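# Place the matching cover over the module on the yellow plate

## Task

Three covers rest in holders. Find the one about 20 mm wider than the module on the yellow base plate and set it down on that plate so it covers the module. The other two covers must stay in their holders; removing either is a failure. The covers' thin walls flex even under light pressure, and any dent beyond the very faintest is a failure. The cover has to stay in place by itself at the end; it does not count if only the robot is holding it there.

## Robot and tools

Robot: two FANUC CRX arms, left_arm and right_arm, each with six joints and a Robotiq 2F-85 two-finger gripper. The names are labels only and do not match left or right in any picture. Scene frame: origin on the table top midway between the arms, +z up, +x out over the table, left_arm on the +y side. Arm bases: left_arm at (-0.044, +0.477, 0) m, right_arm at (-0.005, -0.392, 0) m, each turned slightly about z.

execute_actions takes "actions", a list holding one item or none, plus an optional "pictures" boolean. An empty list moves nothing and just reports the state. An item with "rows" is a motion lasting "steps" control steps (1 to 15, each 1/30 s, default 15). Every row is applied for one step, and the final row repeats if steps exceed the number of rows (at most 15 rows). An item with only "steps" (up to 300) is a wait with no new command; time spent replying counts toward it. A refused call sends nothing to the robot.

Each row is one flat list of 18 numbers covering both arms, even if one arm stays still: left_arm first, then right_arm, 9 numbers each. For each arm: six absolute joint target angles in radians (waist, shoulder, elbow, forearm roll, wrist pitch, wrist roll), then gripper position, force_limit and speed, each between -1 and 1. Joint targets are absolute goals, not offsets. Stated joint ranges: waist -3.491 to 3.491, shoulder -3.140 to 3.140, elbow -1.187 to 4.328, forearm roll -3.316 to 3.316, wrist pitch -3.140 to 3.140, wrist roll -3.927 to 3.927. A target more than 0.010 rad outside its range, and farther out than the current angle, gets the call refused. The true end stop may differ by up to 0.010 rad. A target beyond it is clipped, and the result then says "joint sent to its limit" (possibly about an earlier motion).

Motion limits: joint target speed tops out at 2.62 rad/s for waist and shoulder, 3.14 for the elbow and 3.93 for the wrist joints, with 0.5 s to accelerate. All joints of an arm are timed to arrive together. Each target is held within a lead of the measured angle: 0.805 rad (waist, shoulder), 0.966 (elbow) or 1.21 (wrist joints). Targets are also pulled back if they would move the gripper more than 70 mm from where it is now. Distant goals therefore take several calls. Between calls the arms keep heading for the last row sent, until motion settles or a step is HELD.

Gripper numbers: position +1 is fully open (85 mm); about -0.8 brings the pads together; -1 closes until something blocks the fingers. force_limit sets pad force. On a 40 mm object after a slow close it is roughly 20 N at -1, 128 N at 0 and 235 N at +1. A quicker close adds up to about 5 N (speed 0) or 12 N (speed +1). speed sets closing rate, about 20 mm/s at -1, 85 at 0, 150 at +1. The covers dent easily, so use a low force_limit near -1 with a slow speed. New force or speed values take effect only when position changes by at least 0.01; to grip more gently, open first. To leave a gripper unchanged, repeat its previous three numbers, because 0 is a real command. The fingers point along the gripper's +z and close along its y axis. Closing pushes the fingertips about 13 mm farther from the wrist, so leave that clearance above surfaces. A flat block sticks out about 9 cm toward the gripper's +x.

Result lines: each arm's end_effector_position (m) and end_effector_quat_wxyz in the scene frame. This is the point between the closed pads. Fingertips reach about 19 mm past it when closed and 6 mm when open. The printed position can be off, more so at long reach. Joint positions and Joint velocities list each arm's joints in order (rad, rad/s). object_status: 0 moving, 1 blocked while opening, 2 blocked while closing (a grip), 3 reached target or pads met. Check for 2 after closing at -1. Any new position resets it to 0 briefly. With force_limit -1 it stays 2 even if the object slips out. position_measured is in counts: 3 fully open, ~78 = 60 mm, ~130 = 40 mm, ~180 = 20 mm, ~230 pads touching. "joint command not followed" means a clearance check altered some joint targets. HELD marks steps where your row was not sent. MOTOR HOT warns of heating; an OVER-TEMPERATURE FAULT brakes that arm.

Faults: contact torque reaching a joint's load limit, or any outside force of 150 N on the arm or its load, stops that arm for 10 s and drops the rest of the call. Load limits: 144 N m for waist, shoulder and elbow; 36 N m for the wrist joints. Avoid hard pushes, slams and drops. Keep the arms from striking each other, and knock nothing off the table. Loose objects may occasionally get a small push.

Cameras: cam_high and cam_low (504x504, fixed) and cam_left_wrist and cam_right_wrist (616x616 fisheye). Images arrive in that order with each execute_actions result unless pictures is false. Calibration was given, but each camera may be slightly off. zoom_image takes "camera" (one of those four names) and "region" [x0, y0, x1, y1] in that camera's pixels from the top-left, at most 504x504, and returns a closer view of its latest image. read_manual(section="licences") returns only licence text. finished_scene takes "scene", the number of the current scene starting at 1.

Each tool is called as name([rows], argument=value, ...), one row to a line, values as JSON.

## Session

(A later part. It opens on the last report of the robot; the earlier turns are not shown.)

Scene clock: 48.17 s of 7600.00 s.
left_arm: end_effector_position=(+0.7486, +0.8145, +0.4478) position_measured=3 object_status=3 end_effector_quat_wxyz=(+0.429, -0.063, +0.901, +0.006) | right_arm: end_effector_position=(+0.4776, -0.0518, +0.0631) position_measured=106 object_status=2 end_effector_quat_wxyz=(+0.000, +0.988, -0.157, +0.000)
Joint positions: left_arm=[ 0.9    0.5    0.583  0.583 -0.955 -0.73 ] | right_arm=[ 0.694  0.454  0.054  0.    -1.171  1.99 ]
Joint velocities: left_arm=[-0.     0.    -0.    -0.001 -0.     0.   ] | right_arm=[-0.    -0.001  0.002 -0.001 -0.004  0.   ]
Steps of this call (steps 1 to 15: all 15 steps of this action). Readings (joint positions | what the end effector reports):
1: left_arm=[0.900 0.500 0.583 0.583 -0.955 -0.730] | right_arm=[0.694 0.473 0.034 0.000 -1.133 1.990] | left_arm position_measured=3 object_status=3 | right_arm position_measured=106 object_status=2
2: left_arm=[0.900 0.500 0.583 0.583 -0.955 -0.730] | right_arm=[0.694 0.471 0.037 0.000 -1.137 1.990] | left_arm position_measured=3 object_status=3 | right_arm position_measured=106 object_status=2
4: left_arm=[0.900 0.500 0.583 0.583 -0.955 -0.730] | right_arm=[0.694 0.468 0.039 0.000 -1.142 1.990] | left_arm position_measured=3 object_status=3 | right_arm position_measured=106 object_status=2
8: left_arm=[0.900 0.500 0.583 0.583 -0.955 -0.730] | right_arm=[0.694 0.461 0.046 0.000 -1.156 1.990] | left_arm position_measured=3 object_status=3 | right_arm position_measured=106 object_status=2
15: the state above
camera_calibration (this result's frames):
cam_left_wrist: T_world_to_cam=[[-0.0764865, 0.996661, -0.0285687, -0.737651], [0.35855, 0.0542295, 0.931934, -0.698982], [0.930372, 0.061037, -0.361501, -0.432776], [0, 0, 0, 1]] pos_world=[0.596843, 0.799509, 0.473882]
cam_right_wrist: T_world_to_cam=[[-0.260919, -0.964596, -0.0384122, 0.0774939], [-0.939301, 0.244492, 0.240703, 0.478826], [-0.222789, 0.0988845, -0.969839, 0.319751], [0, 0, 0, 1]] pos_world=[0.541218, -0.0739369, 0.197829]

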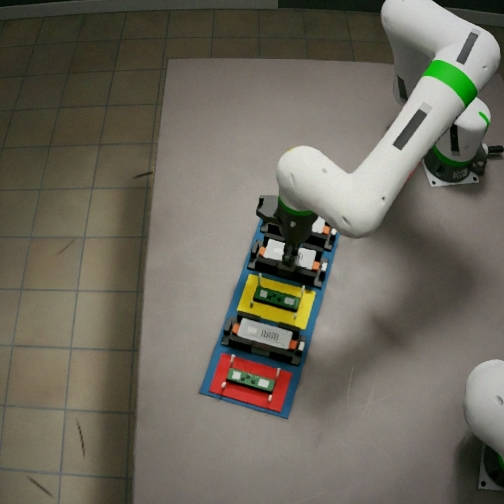

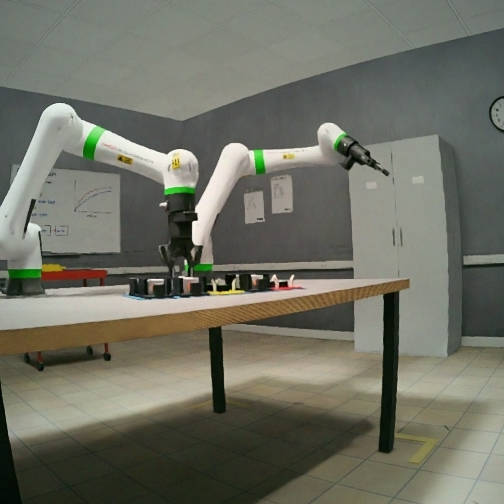

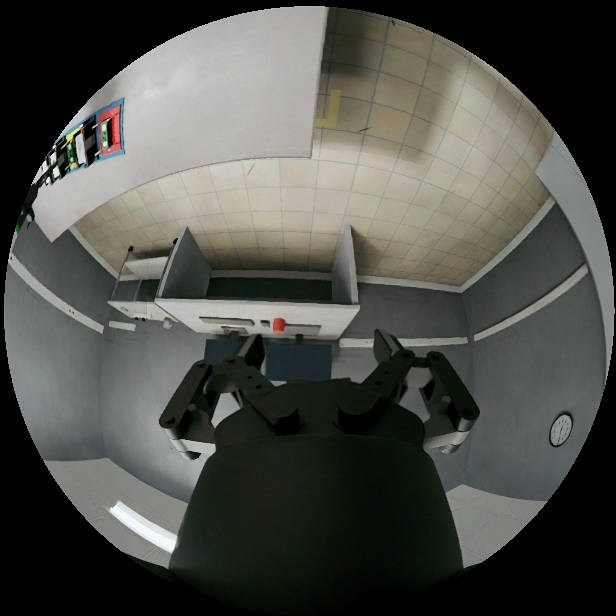

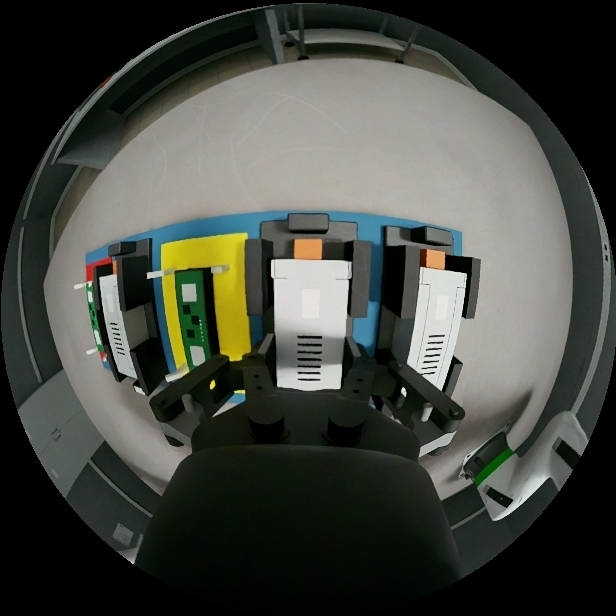

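execute_actions([
  {"rows":[[0.9,0.5,0.583,0.583,-0.955,-0.73,1,0,0,0.6935,0.4538,0.0545,0,-1.1715,1.99,0.45,-1,1]],"steps":10},
], pictures=false)

execute_actions([
  {"rows":[[0.9,0.5,0.583,0.583,-0.955,-0.73,1,0,0,0.6935,0.484,0.023,0,-1.110,1.99,0.45,-1,1]],"steps":12},
], pictures=false)

execute_actions([
  {"rows":[[0.9,0.5,0.583,0.583,-0.955,-0.73,1,0,0,0.6935,0.484,0.023,0,-1.110,1.99,-1,-0.6,-1]],"steps":15},
], pictures=false)

execute_actions([
  {"steps":25},
], pictures=false)

execute_actions([
  {"rows":[[0.9,0.5,0.583,0.583,-0.955,-0.73,1,0,0,0.6935,0.4812,0.0258,0,-1.1154,1.99,-1,-0.6,-1],[0.9,0.5,0.583,0.583,-0.955,-0.73,1,0,0,0.6935,0.4812,0.0258,0,-1.1154,1.99,-1,-0.6,-1],[0.9,0.5,0.583,0.583,-0.955,-0.73,1,0,0,0.6935,0.4812,0.0258,0,-1.1154,1.99,-1,-0.6,-1],[0.9,0.5,0.583,0.583,-0.955,-0.73,1,0,0,0.6935,0.4812,0.0258,0,-1.1154,1.99,-1,-0.6,-1],[0.9,0.5,0.583,0.583,-0.955,-0.73,1,0,0,0.6935,0.477,0.030,0,-1.124,1.99,-1,-0.6,-1],[0.9,0.5,0.583,0.583,-0.955,-0.73,1,0,0,0.6935,0.477,0.030,0,-1.124,1.99,-1,-0.6,-1],[0.9,0.5,0.583,0.583,-0.955,-0.73,1,0,0,0.6935,0.477,0.030,0,-1.124,1.99,-1,-0.6,-1],[0.9,0.5,0.583,0.583,-0.955,-0.73,1,0,0,0.6935,0.477,0.030,0,-1.124,1.99,-1,-0.6,-1],[0.9,0.5,0.583,0.583,-0.955,-0.73,1,0,0,0.6935,0.473,0.034,0,-1.132,1.99,-1,-0.6,-1]],"steps":15},
])

zoom_image(camera="cam_right_wrist", region=[220,200,420,400])

zoom_image(camera="cam_low", region=[120,230,260,310])

Scene clock: 51.33 s of 7600.00 s.
left_arm: end_effector_position=(+0.7486, +0.8145, +0.4478) position_measured=3 object_status=3 end_effector_quat_wxyz=(+0.429, -0.063, +0.901, +0.006) | right_arm: end_effector_position=(+0.4776, -0.0517, +0.0633) position_measured=72 object_status=0 end_effector_quat_wxyz=(-0.000, +0.988, -0.157, +0.000)
Joint positions: left_arm=[ 0.9    0.5    0.583  0.583 -0.955 -0.73 ] | right_arm=[ 0.693  0.454  0.055 -0.    -1.172  1.99 ]
Joint velocities: left_arm=[ 0.001 -0.     0.     0.     0.001 -0.   ] | right_arm=[-0.     0.     0.     0.001  0.     0.   ]
Steps of this call (steps 1 to 15: the robot went on to your last target; steps 16 to 85: nothing new was sent; steps 86 to 95: all 10 steps of this action). Readings (joint positions | what the end effector reports):
86: left_arm=[0.900 0.500 0.583 0.583 -0.955 -0.730] | right_arm=[0.693 0.454 0.055 -0.000 -1.172 1.990] | left_arm position_measured=3 object_status=3 | right_arm position_measured=106 object_status=0
87: left_arm=[0.900 0.500 0.583 0.583 -0.955 -0.730] | right_arm=[0.693 0.454 0.055 -0.000 -1.172 1.990] | left_arm position_measured=3 object_status=3 | right_arm position_measured=104 object_status=0
89: left_arm=[0.900 0.500 0.583 0.583 -0.955 -0.730] | right_arm=[0.693 0.454 0.055 -0.000 -1.172 1.990] | left_arm position_measured=3 object_status=3 | right_arm position_measured=87 object_status=0
93: left_arm=[0.900 0.500 0.583 0.583 -0.955 -0.730] | right_arm=[0.693 0.454 0.055 -0.000 -1.172 1.990] | left_arm position_measured=3 object_status=3 | right_arm position_measured=73 object_status=0
95: the state above

Scene clock: 51.73 s of 7600.00 s.
left_arm: end_effector_position=(+0.7486, +0.8145, +0.4478) position_measured=3 object_status=3 end_effector_quat_wxyz=(+0.429, -0.063, +0.901, +0.006) | right_arm: end_effector_position=(+0.4775, -0.0518, +0.0335) position_measured=72 object_status=3 end_effector_quat_wxyz=(+0.000, +0.988, -0.157, -0.000)
Joint positions: left_arm=[ 0.9    0.5    0.583  0.583 -0.955 -0.73 ] | right_arm=[ 0.693  0.484  0.023 -0.    -1.11   1.99 ]
Joint velocities: left_arm=[-0.001 -0.    -0.001  0.001 -0.001 -0.001] | right_arm=[-0.    -0.    -0.     0.     0.     0.001]
Steps of this call (steps 1 to 12: all 12 steps of this action). Readings (joint positions | what the end effector reports):
1: left_arm=[0.900 0.500 0.583 0.583 -0.955 -0.730] | right_arm=[0.693 0.454 0.054 -0.000 -1.171 1.990] | left_arm position_measured=3 object_status=3 | right_arm position_measured=72 object_status=0
2: left_arm=[0.900 0.500 0.583 0.583 -0.955 -0.730] | right_arm=[0.693 0.457 0.051 0.000 -1.163 1.990] | left_arm position_measured=3 object_status=3 | right_arm position_measured=72 object_status=0
4: left_arm=[0.900 0.500 0.583 0.583 -0.955 -0.730] | right_arm=[0.693 0.474 0.033 0.000 -1.130 1.990] | left_arm position_measured=3 object_status=3 | right_arm position_measured=72 object_status=0
8: left_arm=[0.900 0.500 0.583 0.583 -0.955 -0.730] | right_arm=[0.693 0.484 0.023 -0.000 -1.110 1.990] | left_arm position_measured=3 object_status=3 | right_arm position_measured=72 object_status=3
12: the state above

Scene clock: 52.23 s of 7600.00 s.
left_arm: end_effector_position=(+0.7486, +0.8145, +0.4478) position_measured=3 object_status=3 end_effector_quat_wxyz=(+0.429, -0.063, +0.901, +0.006) | right_arm: end_effector_position=(+0.4776, -0.0518, +0.0335) position_measured=94 object_status=0 end_effector_quat_wxyz=(+0.000, +0.988, -0.157, -0.000)
Joint positions: left_arm=[ 0.9    0.5    0.583  0.583 -0.955 -0.73 ] | right_arm=[ 0.693  0.484  0.023 -0.    -1.11   1.99 ]
Joint velocities: left_arm=[ 0.    -0.    -0.     0.    -0.001  0.   ] | right_arm=[-0.  0.  0. -0.  0.  0.]
Steps of this call (steps 1 to 15: all 15 steps of this action). Readings (joint positions | what the end effector reports):
1: left_arm=[0.900 0.500 0.583 0.583 -0.955 -0.730] | right_arm=[0.693 0.484 0.023 -0.000 -1.110 1.990] | left_arm position_measured=3 object_status=3 | right_arm position_measured=72 object_status=0
2: left_arm=[0.900 0.500 0.583 0.583 -0.955 -0.730] | right_arm=[0.693 0.484 0.023 -0.000 -1.110 1.990] | left_arm position_measured=3 object_status=3 | right_arm position_measured=73 object_status=0
4: left_arm=[0.900 0.500 0.583 0.583 -0.955 -0.730] | right_arm=[0.693 0.484 0.023 -0.000 -1.110 1.990] | left_arm position_measured=3 object_status=3 | right_arm position_measured=75 object_status=0
8: left_arm=[0.900 0.500 0.583 0.583 -0.955 -0.730] | right_arm=[0.693 0.484 0.023 -0.000 -1.110 1.990] | left_arm position_measured=3 object_status=3 | right_arm position_measured=82 object_status=0
15: the state above

Scene clock: 53.07 s of 7600.00 s.
left_arm: end_effector_position=(+0.7486, +0.8145, +0.4478) position_measured=3 object_status=3 end_effector_quat_wxyz=(+0.429, -0.063, +0.901, +0.006) | right_arm: end_effector_position=(+0.4775, -0.0519, +0.0335) position_measured=109 object_status=2 end_effector_quat_wxyz=(+0.000, +0.988, -0.157, -0.000)
Joint positions: left_arm=[ 0.9    0.5    0.583  0.583 -0.955 -0.73 ] | right_arm=[ 0.693  0.484  0.023  0.    -1.11   1.99 ]
Joint velocities: left_arm=[-0.    -0.    -0.    -0.001  0.    -0.   ] | right_arm=[-0. -0. -0. -0. -0.  0.]
Steps of this call (steps 1 to 15: the robot went on to your last target; steps 16 to 25: nothing new was sent). Readings (joint positions | what the end effector reports):
1: left_arm=[0.900 0.500 0.583 0.583 -0.955 -0.730] | right_arm=[0.693 0.484 0.023 -0.000 -1.110 1.990] | left_arm position_measured=3 object_status=3 | right_arm position_measured=95 object_status=0
2: left_arm=[0.900 0.500 0.583 0.583 -0.955 -0.730] | right_arm=[0.693 0.484 0.023 -0.000 -1.110 1.990] | left_arm position_measured=3 object_status=3 | right_arm position_measured=97 object_status=0
4: left_arm=[0.900 0.500 0.583 0.583 -0.955 -0.730] | right_arm=[0.693 0.484 0.023 0.000 -1.110 1.990] | left_arm position_measured=3 object_status=3 | right_arm position_measured=100 object_status=0
8: left_arm=[0.900 0.500 0.583 0.583 -0.955 -0.730] | right_arm=[0.693 0.484 0.023 0.000 -1.110 1.990] | left_arm position_measured=3 object_status=3 | right_arm position_measured=105 object_status=0
25: the state above
All arms were judged still, so your last target was given up. Only a new action makes them travel on or press farther. Fingers that are still opening or closing keep moving.

Scene clock: 53.57 s of 7600.00 s.
left_arm: end_effector_position=(+0.7486, +0.8145, +0.4478) position_measured=3 object_status=3 end_effector_quat_wxyz=(+0.429, -0.063, +0.901, +0.006) | right_arm: end_effector_position=(+0.4776, -0.0517, +0.0440) position_measured=109 object_status=2 end_effector_quat_wxyz=(+0.000, +0.988, -0.157, -0.000)
Joint positions: left_arm=[ 0.9    0.5    0.583  0.583 -0.955 -0.73 ] | right_arm=[ 0.694  0.473  0.034 -0.    -1.132  1.99 ]
Joint velocities: left_arm=[-0.     0.    -0.     0.    -0.002  0.   ] | right_arm=[-0.    -0.001  0.001  0.001 -0.002  0.   ]
Steps of this call (steps 1 to 15: all 15 steps of this action). Readings (joint positions | what the end effector reports):
1: left_arm=[0.900 0.500 0.583 0.583 -0.955 -0.730] | right_arm=[0.693 0.484 0.023 0.000 -1.111 1.990] | left_arm position_measured=3 object_status=3 | right_arm position_measured=109 object_status=2
2: left_arm=[0.900 0.500 0.583 0.583 -0.955 -0.730] | right_arm=[0.694 0.483 0.024 -0.000 -1.113 1.990] | left_arm position_measured=3 object_status=3 | right_arm position_measured=109 object_status=2
4: left_arm=[0.900 0.500 0.583 0.583 -0.955 -0.730] | right_arm=[0.694 0.482 0.025 -0.000 -1.115 1.990] | left_arm position_measured=3 object_status=3 | right_arm position_measured=109 object_status=2
8: left_arm=[0.900 0.500 0.583 0.583 -0.955 -0.730] | right_arm=[0.694 0.478 0.030 -0.000 -1.123 1.990] | left_arm position_measured=3 object_status=3 | right_arm position_measured=109 object_status=2
15: the state above
camera_calibration (this result's frames):
cam_left_wrist: T_world_to_cam=[[-0.0764867, 0.996661, -0.0285689, -0.73765], [0.35855, 0.0542297, 0.931934, -0.698982], [0.930372, 0.0610371, -0.361501, -0.432776], [0, 0, 0, 1]] pos_world=[0.596843, 0.799509, 0.473882]
cam_right_wrist: T_world_to_cam=[[-0.261, -0.964581, -0.0382406, 0.0768131], [-0.939222, 0.244587, 0.240914, 0.48337], [-0.223028, 0.098795, -0.969793, 0.301311], [0, 0, 0, 1]] pos_world=[0.541241, -0.0739017, 0.178696]

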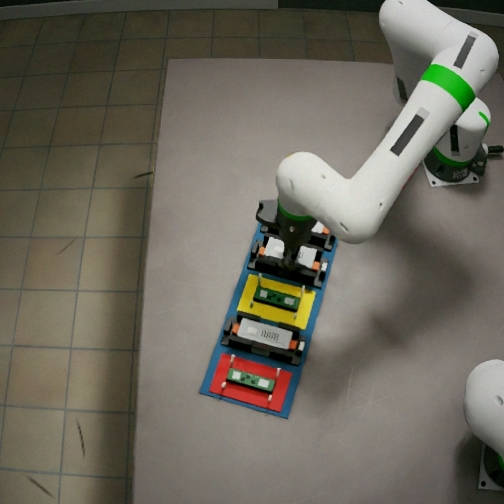

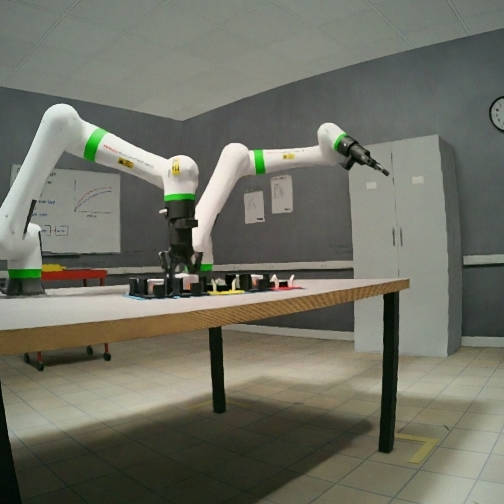

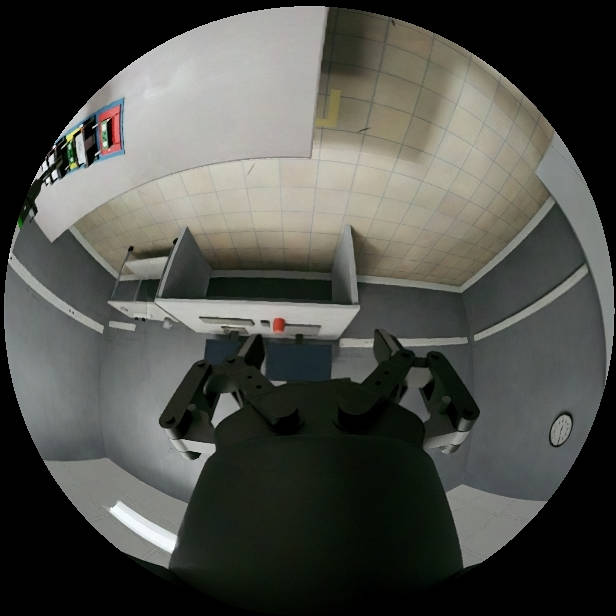

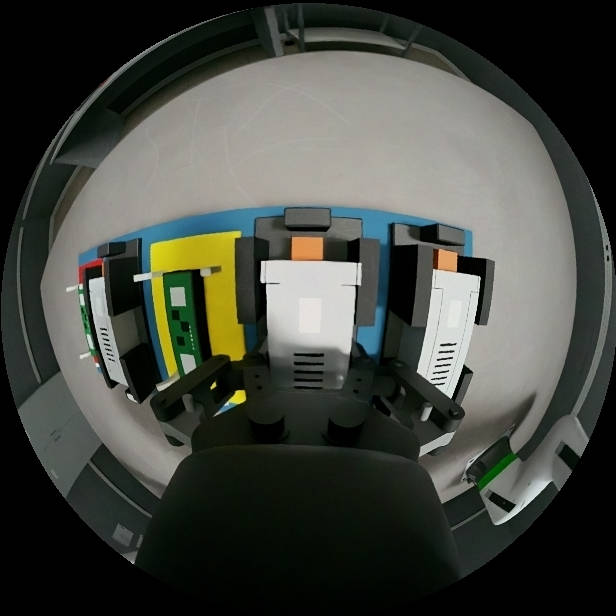

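Region (220, 200, 420, 400) of cam_right_wrist's 616x616 image, scaled by 2.520, with more detail than that image has.

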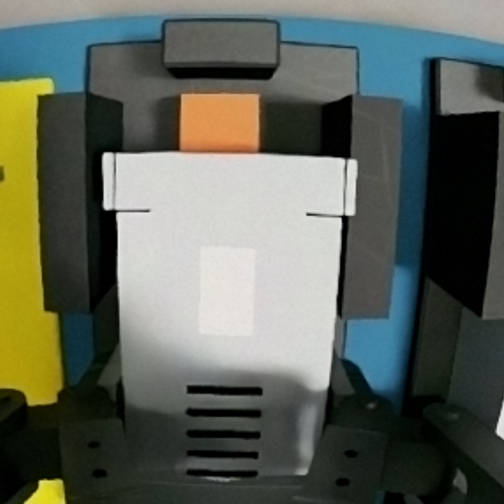

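Region (120, 230, 260, 310) of cam_low's 504x504 image, scaled by 3.600, with more detail than that image has; it fills the top 288 rows of this view, and the rest is white.

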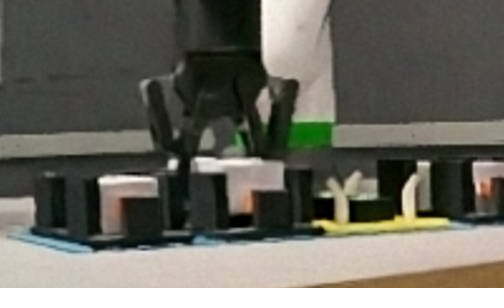

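execute_actions([
  {"rows":[[0.9,0.5,0.583,0.583,-0.955,-0.73,1,0,0,0.6935,0.470,0.037,0,-1.138,1.99,-1,-0.6,-1],[0.9,0.5,0.583,0.583,-0.955,-0.73,1,0,0,0.6935,0.470,0.037,0,-1.138,1.99,-1,-0.6,-1],[0.9,0.5,0.583,0.583,-0.955,-0.73,1,0,0,0.6935,0.470,0.037,0,-1.138,1.99,-1,-0.6,-1],[0.9,0.5,0.583,0.583,-0.955,-0.73,1,0,0,0.6935,0.470,0.037,0,-1.138,1.99,-1,-0.6,-1],[0.9,0.5,0.583,0.583,-0.955,-0.73,1,0,0,0.6935,0.4675,0.040,0,-1.1435,1.99,-1,-0.6,-1],[0.9,0.5,0.583,0.583,-0.955,-0.73,1,0,0,0.6935,0.4675,0.040,0,-1.1435,1.99,-1,-0.6,-1],[0.9,0.5,0.583,0.583,-0.955,-0.73,1,0,0,0.6935,0.4675,0.040,0,-1.1435,1.99,-1,-0.6,-1],[0.9,0.5,0.583,0.583,-0.955,-0.73,1,0,0,0.6935,0.4675,0.040,0,-1.1435,1.99,-1,-0.6,-1],[0.9,0.5,0.583,0.583,-0.955,-0.73,1,0,0,0.6935,0.464,0.0435,0,-1.150,1.99,-1,-0.6,-1]],"steps":15},
])

zoom_image(camera="cam_low", region=[120,230,260,310])

zoom_image(camera="cam_right_wrist", region=[220,200,420,400])

Scene clock: 55.33 s of 7600.00 s.
left_arm: end_effector_position=(+0.7486, +0.8145, +0.4478) position_measured=3 object_status=3 end_effector_quat_wxyz=(+0.429, -0.063, +0.901, +0.006) | right_arm: end_effector_position=(+0.4777, -0.0516, +0.0529) position_measured=109 object_status=2 end_effector_quat_wxyz=(-0.000, +0.988, -0.157, +0.000)
Joint positions: left_arm=[ 0.9    0.5    0.583  0.583 -0.955 -0.73 ] | right_arm=[ 0.694  0.464  0.043  0.    -1.15   1.99 ]
Joint velocities: left_arm=[ 0.    -0.    -0.001 -0.001 -0.001  0.   ] | right_arm=[-0.    -0.     0.001 -0.001 -0.002 -0.   ]
Steps of this call (steps 1 to 15: the robot went on to your last target; steps 16 to 38: nothing new was sent; steps 39 to 53: all 15 steps of this action). Readings (joint positions | what the end effector reports):
39: left_arm=[0.900 0.500 0.583 0.583 -0.955 -0.730] | right_arm=[0.694 0.473 0.034 -0.000 -1.133 1.990] | left_arm position_measured=3 object_status=3 | right_arm position_measured=109 object_status=2
40: left_arm=[0.900 0.500 0.583 0.583 -0.955 -0.730] | right_arm=[0.694 0.472 0.036 0.000 -1.135 1.990] | left_arm position_measured=3 object_status=3 | right_arm position_measured=109 object_status=2
42: left_arm=[0.900 0.500 0.583 0.583 -0.955 -0.730] | right_arm=[0.694 0.470 0.037 0.000 -1.137 1.990] | left_arm position_measured=3 object_status=3 | right_arm position_measured=109 object_status=2
46: left_arm=[0.900 0.500 0.583 0.583 -0.955 -0.730] | right_arm=[0.694 0.468 0.040 0.000 -1.143 1.990] | left_arm position_measured=3 object_status=3 | right_arm position_measured=109 object_status=2
53: the state above
camera_calibration (this result's frames):
cam_left_wrist: T_world_to_cam=[[-0.0764867, 0.996661, -0.0285688, -0.737651], [0.35855, 0.0542296, 0.931934, -0.698982], [0.930372, 0.0610372, -0.361501, -0.432777], [0, 0, 0, 1]] pos_world=[0.596843, 0.799509, 0.473882]
cam_right_wrist: T_world_to_cam=[[-0.260917, -0.964587, -0.0386473, 0.0772896], [-0.939351, 0.244452, 0.240548, 0.481419], [-0.222582, 0.0990663, -0.969868, 0.309813], [0, 0, 0, 1]] pos_world=[0.541346, -0.0738235, 0.18766]

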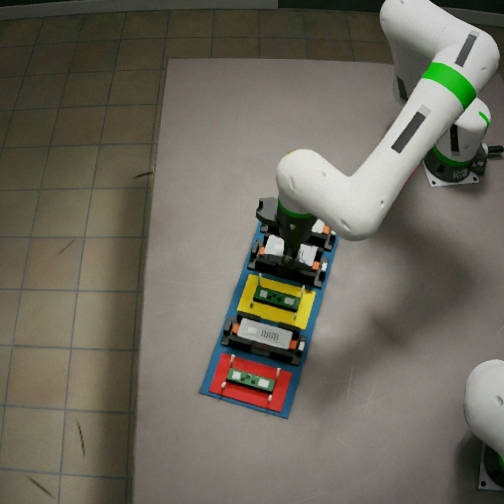

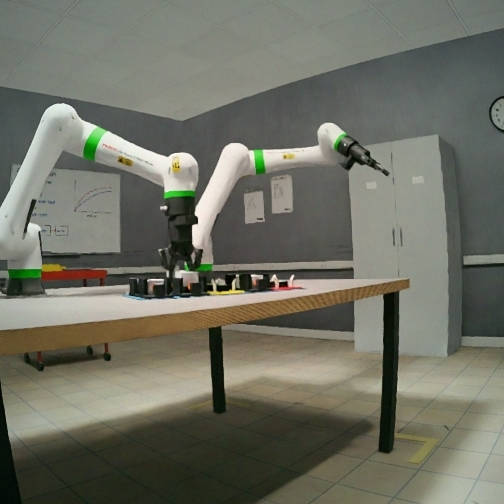

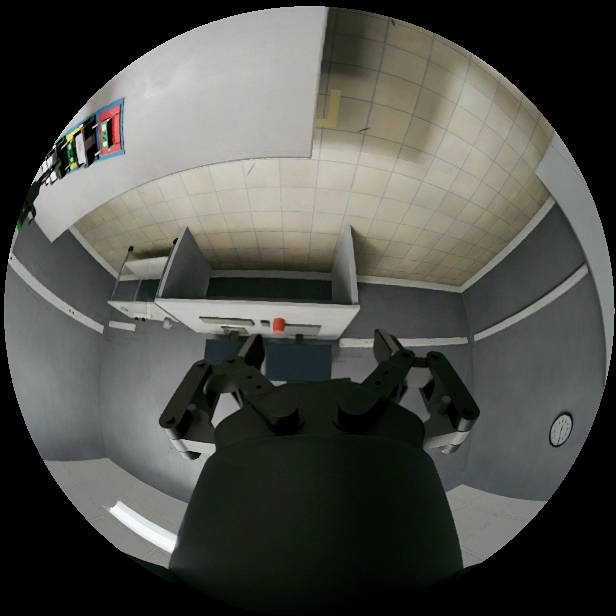

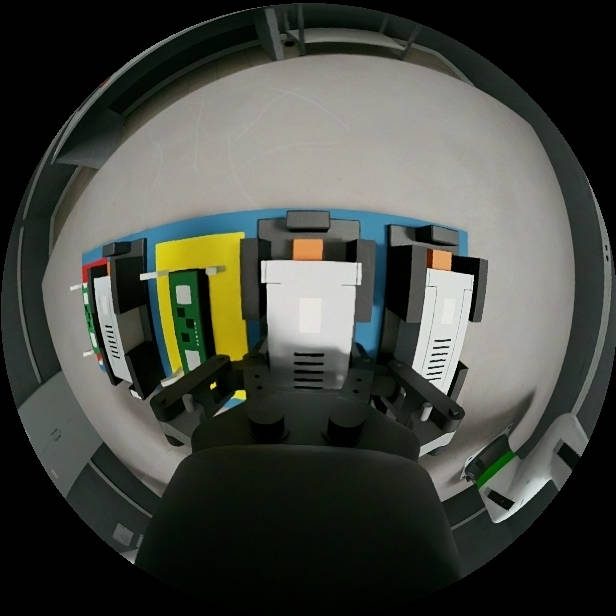

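Region (120, 230, 260, 310) of cam_low's 504x504 image, scaled by 3.600, with more detail than that image has; it fills the top 288 rows of this view, and the rest is white.

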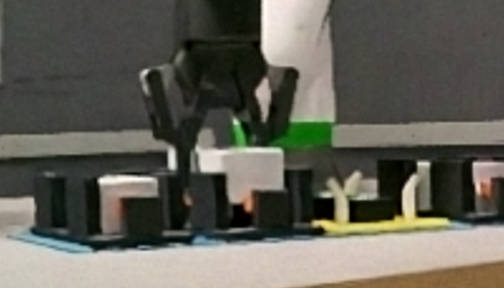

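Region (220, 200, 420, 400) of cam_right_wrist's 616x616 image, scaled by 2.520, with more detail than that image has.

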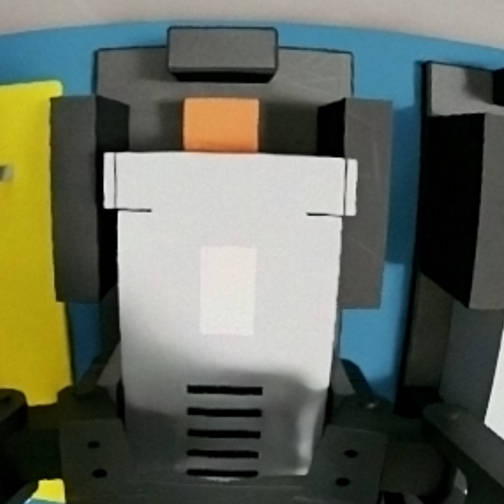

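Holding. Continue.

execute_actions([
  {"rows":[[0.9,0.5,0.583,0.583,-0.955,-0.73,1,0,0,0.6935,0.461,0.047,0,-1.157,1.99,-1,-0.6,-1],[0.9,0.5,0.583,0.583,-0.955,-0.73,1,0,0,0.6935,0.461,0.047,0,-1.157,1.99,-1,-0.6,-1],[0.9,0.5,0.583,0.583,-0.955,-0.73,1,0,0,0.6935,0.461,0.047,0,-1.157,1.99,-1,-0.6,-1],[0.9,0.5,0.583,0.583,-0.955,-0.73,1,0,0,0.6935,0.4575,0.0507,0,-1.164,1.99,-1,-0.6,-1],[0.9,0.5,0.583,0.583,-0.955,-0.73,1,0,0,0.6935,0.4575,0.0507,0,-1.164,1.99,-1,-0.6,-1],[0.9,0.5,0.583,0.583,-0.955,-0.73,1,0,0,0.6935,0.4575,0.0507,0,-1.164,1.99,-1,-0.6,-1],[0.9,0.5,0.583,0.583,-0.955,-0.73,1,0,0,0.6935,0.4538,0.0545,0,-1.1715,1.99,-1,-0.6,-1],[0.9,0.5,0.583,0.583,-0.955,-0.73,1,0,0,0.6935,0.4538,0.0545,0,-1.1715,1.99,-1,-0.6,-1],[0.9,0.5,0.583,0.583,-0.955,-0.73,1,0,0,0.6935,0.4538,0.0545,0,-1.1715,1.99,-1,-0.6,-1],[0.9,0.5,0.583,0.583,-0.955,-0.73,1,0,0,0.6935,0.450,0.060,0,-1.181,1.99,-1,-0.6,-1],[0.9,0.5,0.583,0.583,-0.955,-0.73,1,0,0,0.6935,0.450,0.060,0,-1.181,1.99,-1,-0.6,-1],[0.9,0.5,0.583,0.583,-0.955,-0.73,1,0,0,0.6935,0.450,0.060,0,-1.181,1.99,-1,-0.6,-1],[0.9,0.5,0.583,0.583,-0.955,-0.73,1,0,0,0.6935,0.446,0.065,0,-1.190,1.99,-1,-0.6,-1]],"steps":15},
], pictures=false)

execute_actions([
  {"rows":[[0.9,0.5,0.583,0.583,-0.955,-0.73,1,0,0,0.6935,0.437,0.078,0,-1.212,1.99,-1,-0.6,-1],[0.9,0.5,0.583,0.583,-0.955,-0.73,1,0,0,0.6935,0.437,0.078,0,-1.212,1.99,-1,-0.6,-1],[0.9,0.5,0.583,0.583,-0.955,-0.73,1,0,0,0.6935,0.437,0.078,0,-1.212,1.99,-1,-0.6,-1],[0.9,0.5,0.583,0.583,-0.955,-0.73,1,0,0,0.6935,0.437,0.078,0,-1.212,1.99,-1,-0.6,-1],[0.9,0.5,0.583,0.583,-0.955,-0.73,1,0,0,0.6935,0.424,0.100,0,-1.247,1.99,-1,-0.6,-1],[0.9,0.5,0.583,0.583,-0.955,-0.73,1,0,0,0.6935,0.424,0.100,0,-1.247,1.99,-1,-0.6,-1],[0.9,0.5,0.583,0.583,-0.955,-0.73,1,0,0,0.6935,0.424,0.100,0,-1.247,1.99,-1,-0.6,-1],[0.9,0.5,0.583,0.583,-0.955,-0.73,1,0,0,0.6935,0.4107,0.1217,0,-1.282,1.99,-1,-0.6,-1]],"steps":15},
])

Scene clock: 58.23 s of 7600.00 s.
left_arm: end_effector_position=(+0.7486, +0.8145, +0.4478) position_measured=3 object_status=3 end_effector_quat_wxyz=(+0.429, -0.063, +0.901, +0.006) | right_arm: end_effector_position=(+0.4777, -0.0517, +0.0709) position_measured=109 object_status=2 end_effector_quat_wxyz=(+0.000, +0.988, -0.157, +0.000)
Joint positions: left_arm=[ 0.9    0.5    0.583  0.583 -0.955 -0.73 ] | right_arm=[ 0.693  0.447  0.064  0.    -1.188  1.99 ]
Joint velocities: left_arm=[ 0.     0.     0.002 -0.001  0.001 -0.   ] | right_arm=[-0.001 -0.031  0.032  0.    -0.057  0.001]
Steps of this call (steps 1 to 15: the robot went on to your last target; steps 16 to 72: nothing new was sent; steps 73 to 87: all 15 steps of this action). Readings (joint positions | what the end effector reports):
73: left_arm=[0.900 0.500 0.583 0.583 -0.955 -0.730] | right_arm=[0.693 0.464 0.044 -0.000 -1.151 1.990] | left_arm position_measured=3 object_status=3 | right_arm position_measured=109 object_status=2
74: left_arm=[0.900 0.500 0.583 0.583 -0.955 -0.730] | right_arm=[0.693 0.463 0.045 -0.000 -1.153 1.990] | left_arm position_measured=3 object_status=3 | right_arm position_measured=109 object_status=2
76: left_arm=[0.900 0.500 0.583 0.583 -0.955 -0.730] | right_arm=[0.693 0.461 0.047 -0.000 -1.157 1.990] | left_arm position_measured=3 object_status=3 | right_arm position_measured=109 object_status=2
80: left_arm=[0.900 0.500 0.583 0.583 -0.955 -0.730] | right_arm=[0.693 0.456 0.052 -0.000 -1.167 1.990] | left_arm position_measured=3 object_status=3 | right_arm position_measured=109 object_status=2
87: the state above

Scene clock: 58.73 s of 7600.00 s.
left_arm: end_effector_position=(+0.7486, +0.8145, +0.4478) position_measured=3 object_status=3 end_effector_quat_wxyz=(+0.429, -0.063, +0.901, +0.006) | right_arm: end_effector_position=(+0.4775, -0.0519, +0.1150) position_measured=109 object_status=2 end_effector_quat_wxyz=(+0.000, +0.988, -0.157, -0.000)
Joint positions: left_arm=[ 0.9    0.5    0.583  0.583 -0.955 -0.73 ] | right_arm=[ 0.693  0.411  0.122  0.    -1.282  1.99 ]
Joint velocities: left_arm=[-0.     0.     0.     0.     0.001  0.   ] | right_arm=[ 0.    -0.     0.004 -0.    -0.004  0.   ]
Steps of this call (steps 1 to 15: all 15 steps of this action). Readings (joint positions | what the end effector reports):
1: left_arm=[0.900 0.500 0.583 0.583 -0.955 -0.730] | right_arm=[0.693 0.446 0.065 0.000 -1.190 1.990] | left_arm position_measured=3 object_status=3 | right_arm position_measured=109 object_status=2
2: left_arm=[0.900 0.500 0.583 0.583 -0.955 -0.730] | right_arm=[0.693 0.443 0.069 0.000 -1.197 1.990] | left_arm position_measured=3 object_status=3 | right_arm position_measured=109 object_status=2
4: left_arm=[0.900 0.500 0.583 0.583 -0.955 -0.730] | right_arm=[0.693 0.438 0.077 0.000 -1.210 1.990] | left_arm position_measured=3 object_status=3 | right_arm position_measured=109 object_status=2
8: left_arm=[0.900 0.500 0.583 0.583 -0.955 -0.730] | right_arm=[0.693 0.425 0.097 0.000 -1.243 1.990] | left_arm position_measured=3 object_status=3 | right_arm position_measured=109 object_status=2
15: the state above
camera_calibration (this result's frames):
cam_left_wrist: T_world_to_cam=[[-0.0764867, 0.996661, -0.028569, -0.73765], [0.35855, 0.0542299, 0.931934, -0.698982], [0.930372, 0.0610371, -0.361501, -0.432776], [0, 0, 0, 1]] pos_world=[0.596843, 0.799509, 0.473882]
cam_right_wrist: T_world_to_cam=[[-0.261037, -0.964575, -0.0381477, 0.0793554], [-0.939219, 0.244649, 0.240861, 0.466242], [-0.222996, 0.0987027, -0.96981, 0.370231], [0, 0, 0, 1]] pos_world=[0.541178, -0.0740644, 0.249782]

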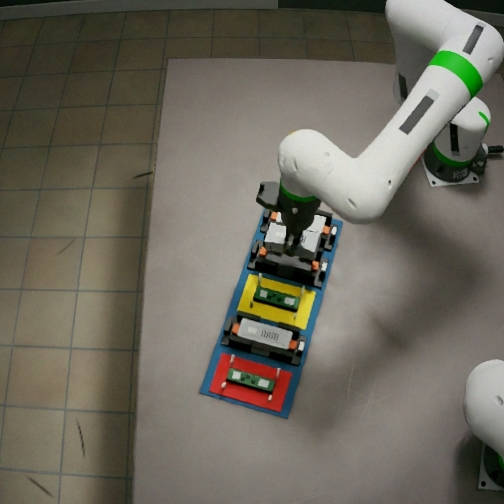

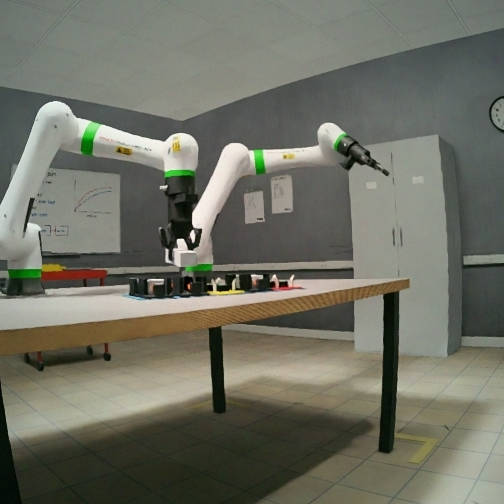

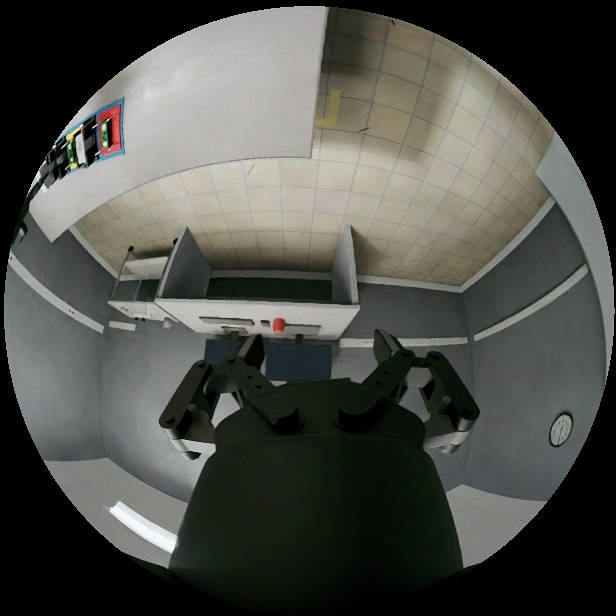

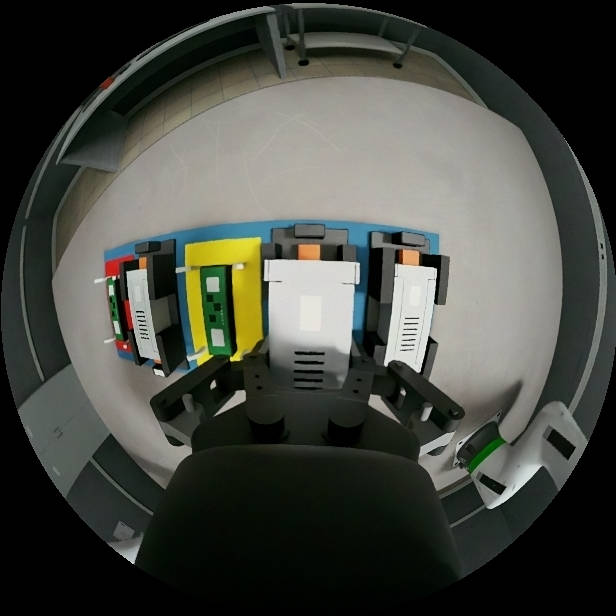

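execute_actions([
  {"rows":[[0.9,0.5,0.583,0.583,-0.955,-0.73,1,0,0,0.707,0.454,0.187,0,-1.303,1.976,-1,-0.6,-1],[0.9,0.5,0.583,0.583,-0.955,-0.73,1,0,0,0.707,0.454,0.187,0,-1.303,1.976,-1,-0.6,-1],[0.9,0.5,0.583,0.583,-0.955,-0.73,1,0,0,0.707,0.454,0.187,0,-1.303,1.976,-1,-0.6,-1],[0.9,0.5,0.583,0.583,-0.955,-0.73,1,0,0,0.727,0.520,0.284,0,-1.335,1.955,-1,-0.6,-1],[0.9,0.5,0.583,0.583,-0.955,-0.73,1,0,0,0.727,0.520,0.284,0,-1.335,1.955,-1,-0.6,-1],[0.9,0.5,0.583,0.583,-0.955,-0.73,1,0,0,0.727,0.520,0.284,0,-1.335,1.955,-1,-0.6,-1],[0.9,0.5,0.583,0.583,-0.955,-0.73,1,0,0,0.747,0.585,0.381,0,-1.367,1.934,-1,-0.6,-1],[0.9,0.5,0.583,0.583,-0.955,-0.73,1,0,0,0.747,0.585,0.381,0,-1.367,1.934,-1,-0.6,-1],[0.9,0.5,0.583,0.583,-0.955,-0.73,1,0,0,0.747,0.585,0.381,0,-1.367,1.934,-1,-0.6,-1],[0.9,0.5,0.583,0.583,-0.955,-0.73,1,0,0,0.761,0.6292,0.4466,0,-1.388,1.92,-1,-0.6,-1]],"steps":15},
], pictures=false)

execute_actions([
  {"rows":[[0.9,0.5,0.583,0.583,-0.955,-0.73,1,0,0,0.761,0.6292,0.4466,0,-1.388,1.92,-1,-0.6,-1],[0.9,0.5,0.583,0.583,-0.955,-0.73,1,0,0,0.761,0.6292,0.4466,0,-1.388,1.92,-1,-0.6,-1],[0.9,0.5,0.583,0.583,-0.955,-0.73,1,0,0,0.761,0.6292,0.4466,0,-1.388,1.92,-1,-0.6,-1],[0.9,0.5,0.583,0.583,-0.955,-0.73,1,0,0,0.761,0.6292,0.4466,0,-1.388,1.92,-1,-0.6,-1],[0.9,0.5,0.583,0.583,-0.955,-0.73,1,0,0,0.761,0.6292,0.4466,0,-1.388,1.92,-1,-0.6,-1],[0.9,0.5,0.583,0.583,-0.955,-0.73,1,0,0,0.761,0.6383,0.425,0,-1.3575,1.92,-1,-0.6,-1]],"steps":15},
])

zoom_image(camera="cam_right_wrist", region=[200,200,420,400])

zoom_image(camera="cam_low", region=[140,220,280,310])

Scene clock: 61.67 s of 7600.00 s.
left_arm: end_effector_position=(+0.7486, +0.8145, +0.4478) position_measured=3 object_status=3 end_effector_quat_wxyz=(+0.429, -0.063, +0.901, +0.006) | right_arm: end_effector_position=(+0.5074, +0.0468, +0.1152) position_measured=109 object_status=2 end_effector_quat_wxyz=(+0.000, +0.987, -0.158, -0.000)
Joint positions: left_arm=[ 0.9    0.5    0.583  0.583 -0.955 -0.73 ] | right_arm=[ 0.759  0.624  0.438 -0.    -1.385  1.922]
Joint velocities: left_arm=[-0.001 -0.    -0.    -0.001 -0.001  0.   ] | right_arm=[ 0.06   0.194  0.287  0.    -0.093 -0.06 ]
Steps of this call (steps 1 to 15: the robot went on to your last target; steps 16 to 73: nothing new was sent; steps 74 to 88: all 15 steps of this action). Readings (joint positions | what the end effector reports):
74: left_arm=[0.900 0.500 0.583 0.583 -0.955 -0.730] | right_arm=[0.694 0.411 0.122 -0.000 -1.282 1.990] | left_arm position_measured=3 object_status=3 | right_arm position_measured=109 object_status=2
75: left_arm=[0.900 0.500 0.583 0.583 -0.955 -0.730] | right_arm=[0.695 0.414 0.128 -0.000 -1.284 1.989] | left_arm position_measured=3 object_status=3 | right_arm position_measured=109 object_status=2
77: left_arm=[0.900 0.500 0.583 0.583 -0.955 -0.730] | right_arm=[0.701 0.435 0.159 -0.000 -1.294 1.982] | left_arm position_measured=3 object_status=3 | right_arm position_measured=109 object_status=2
81: left_arm=[0.900 0.500 0.583 0.583 -0.955 -0.730] | right_arm=[0.723 0.508 0.267 -0.000 -1.329 1.959] | left_arm position_measured=3 object_status=3 | right_arm position_measured=109 object_status=2
88: the state above

Scene clock: 62.17 s of 7600.00 s.
left_arm: end_effector_position=(+0.7486, +0.8145, +0.4478) position_measured=3 object_status=3 end_effector_quat_wxyz=(+0.429, -0.063, +0.901, +0.006) | right_arm: end_effector_position=(+0.5083, +0.0496, +0.1001) position_measured=109 object_status=2 end_effector_quat_wxyz=(+0.000, +0.987, -0.158, -0.000)
Joint positions: left_arm=[ 0.9    0.5    0.583  0.583 -0.955 -0.73 ] | right_arm=[ 0.761  0.638  0.425 -0.    -1.358  1.92 ]
Joint velocities: left_arm=[-0.001  0.    -0.001 -0.001  0.    -0.   ] | right_arm=[-0.     0.    -0.     0.     0.001  0.001]
Steps of this call (steps 1 to 15: all 15 steps of this action). Readings (joint positions | what the end effector reports):
1: left_arm=[0.900 0.500 0.583 0.583 -0.955 -0.730] | right_arm=[0.761 0.628 0.444 -0.000 -1.387 1.920] | left_arm position_measured=3 object_status=3 | right_arm position_measured=109 object_status=2
2: left_arm=[0.900 0.500 0.583 0.583 -0.955 -0.730] | right_arm=[0.761 0.629 0.446 -0.000 -1.388 1.920] | left_arm position_measured=3 object_status=3 | right_arm position_measured=109 object_status=2
4: left_arm=[0.900 0.500 0.583 0.583 -0.955 -0.730] | right_arm=[0.761 0.629 0.446 -0.000 -1.388 1.920] | left_arm position_measured=3 object_status=3 | right_arm position_measured=109 object_status=2
8: left_arm=[0.900 0.500 0.583 0.583 -0.955 -0.730] | right_arm=[0.761 0.634 0.434 0.000 -1.369 1.920] | left_arm position_measured=3 object_status=3 | right_arm position_measured=109 object_status=2
15: the state above
camera_calibration (this result's frames):
cam_left_wrist: T_world_to_cam=[[-0.0764867, 0.996661, -0.0285689, -0.737651], [0.35855, 0.0542297, 0.931934, -0.698982], [0.930372, 0.0610371, -0.361501, -0.432776], [0, 0, 0, 1]] pos_world=[0.596843, 0.799509, 0.473882]
cam_right_wrist: T_world_to_cam=[[-0.263419, -0.963915, -0.0384554, 0.185999], [-0.938656, 0.246911, 0.240748, 0.473534], [-0.222566, 0.099514, -0.969826, 0.352314], [0, 0, 0, 1]] pos_world=[0.571894, 0.0273065, 0.234833]

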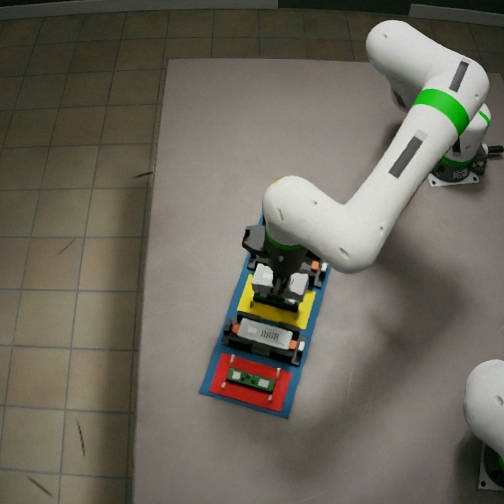

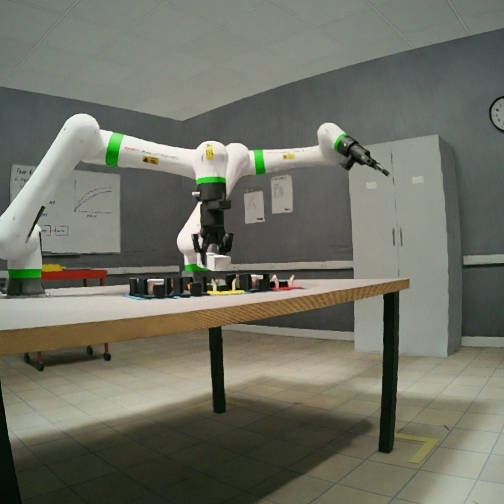

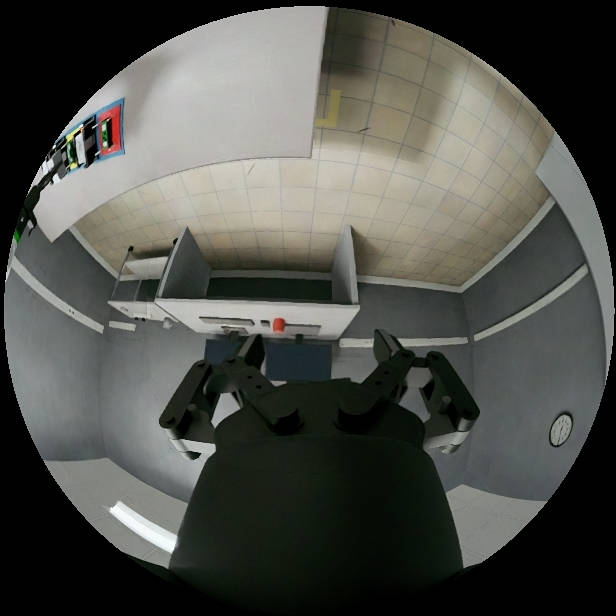

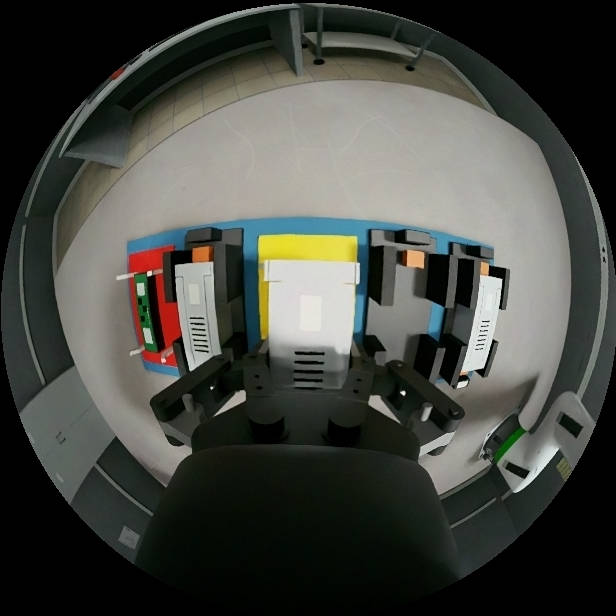

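Region (200, 200, 420, 400) of cam_right_wrist's 616x616 image, scaled by 2.291, with more detail than that image has; it fills the top 458 rows of this view, and the rest is white.

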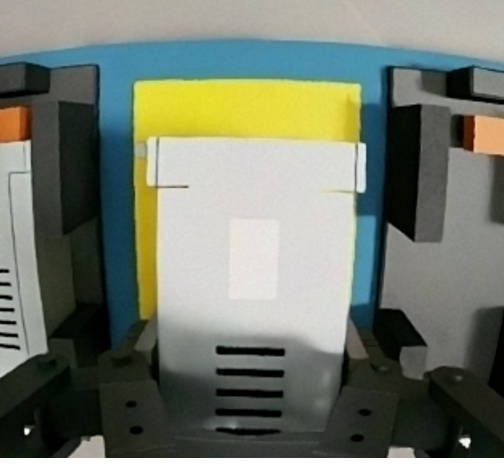

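Region (140, 220, 280, 310) of cam_low's 504x504 image, scaled by 3.600, with more detail than that image has; it fills the top 324 rows of this view, and the rest is white.

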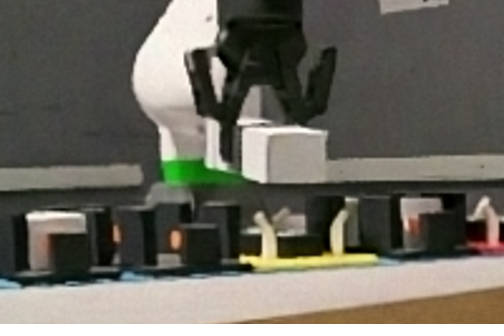

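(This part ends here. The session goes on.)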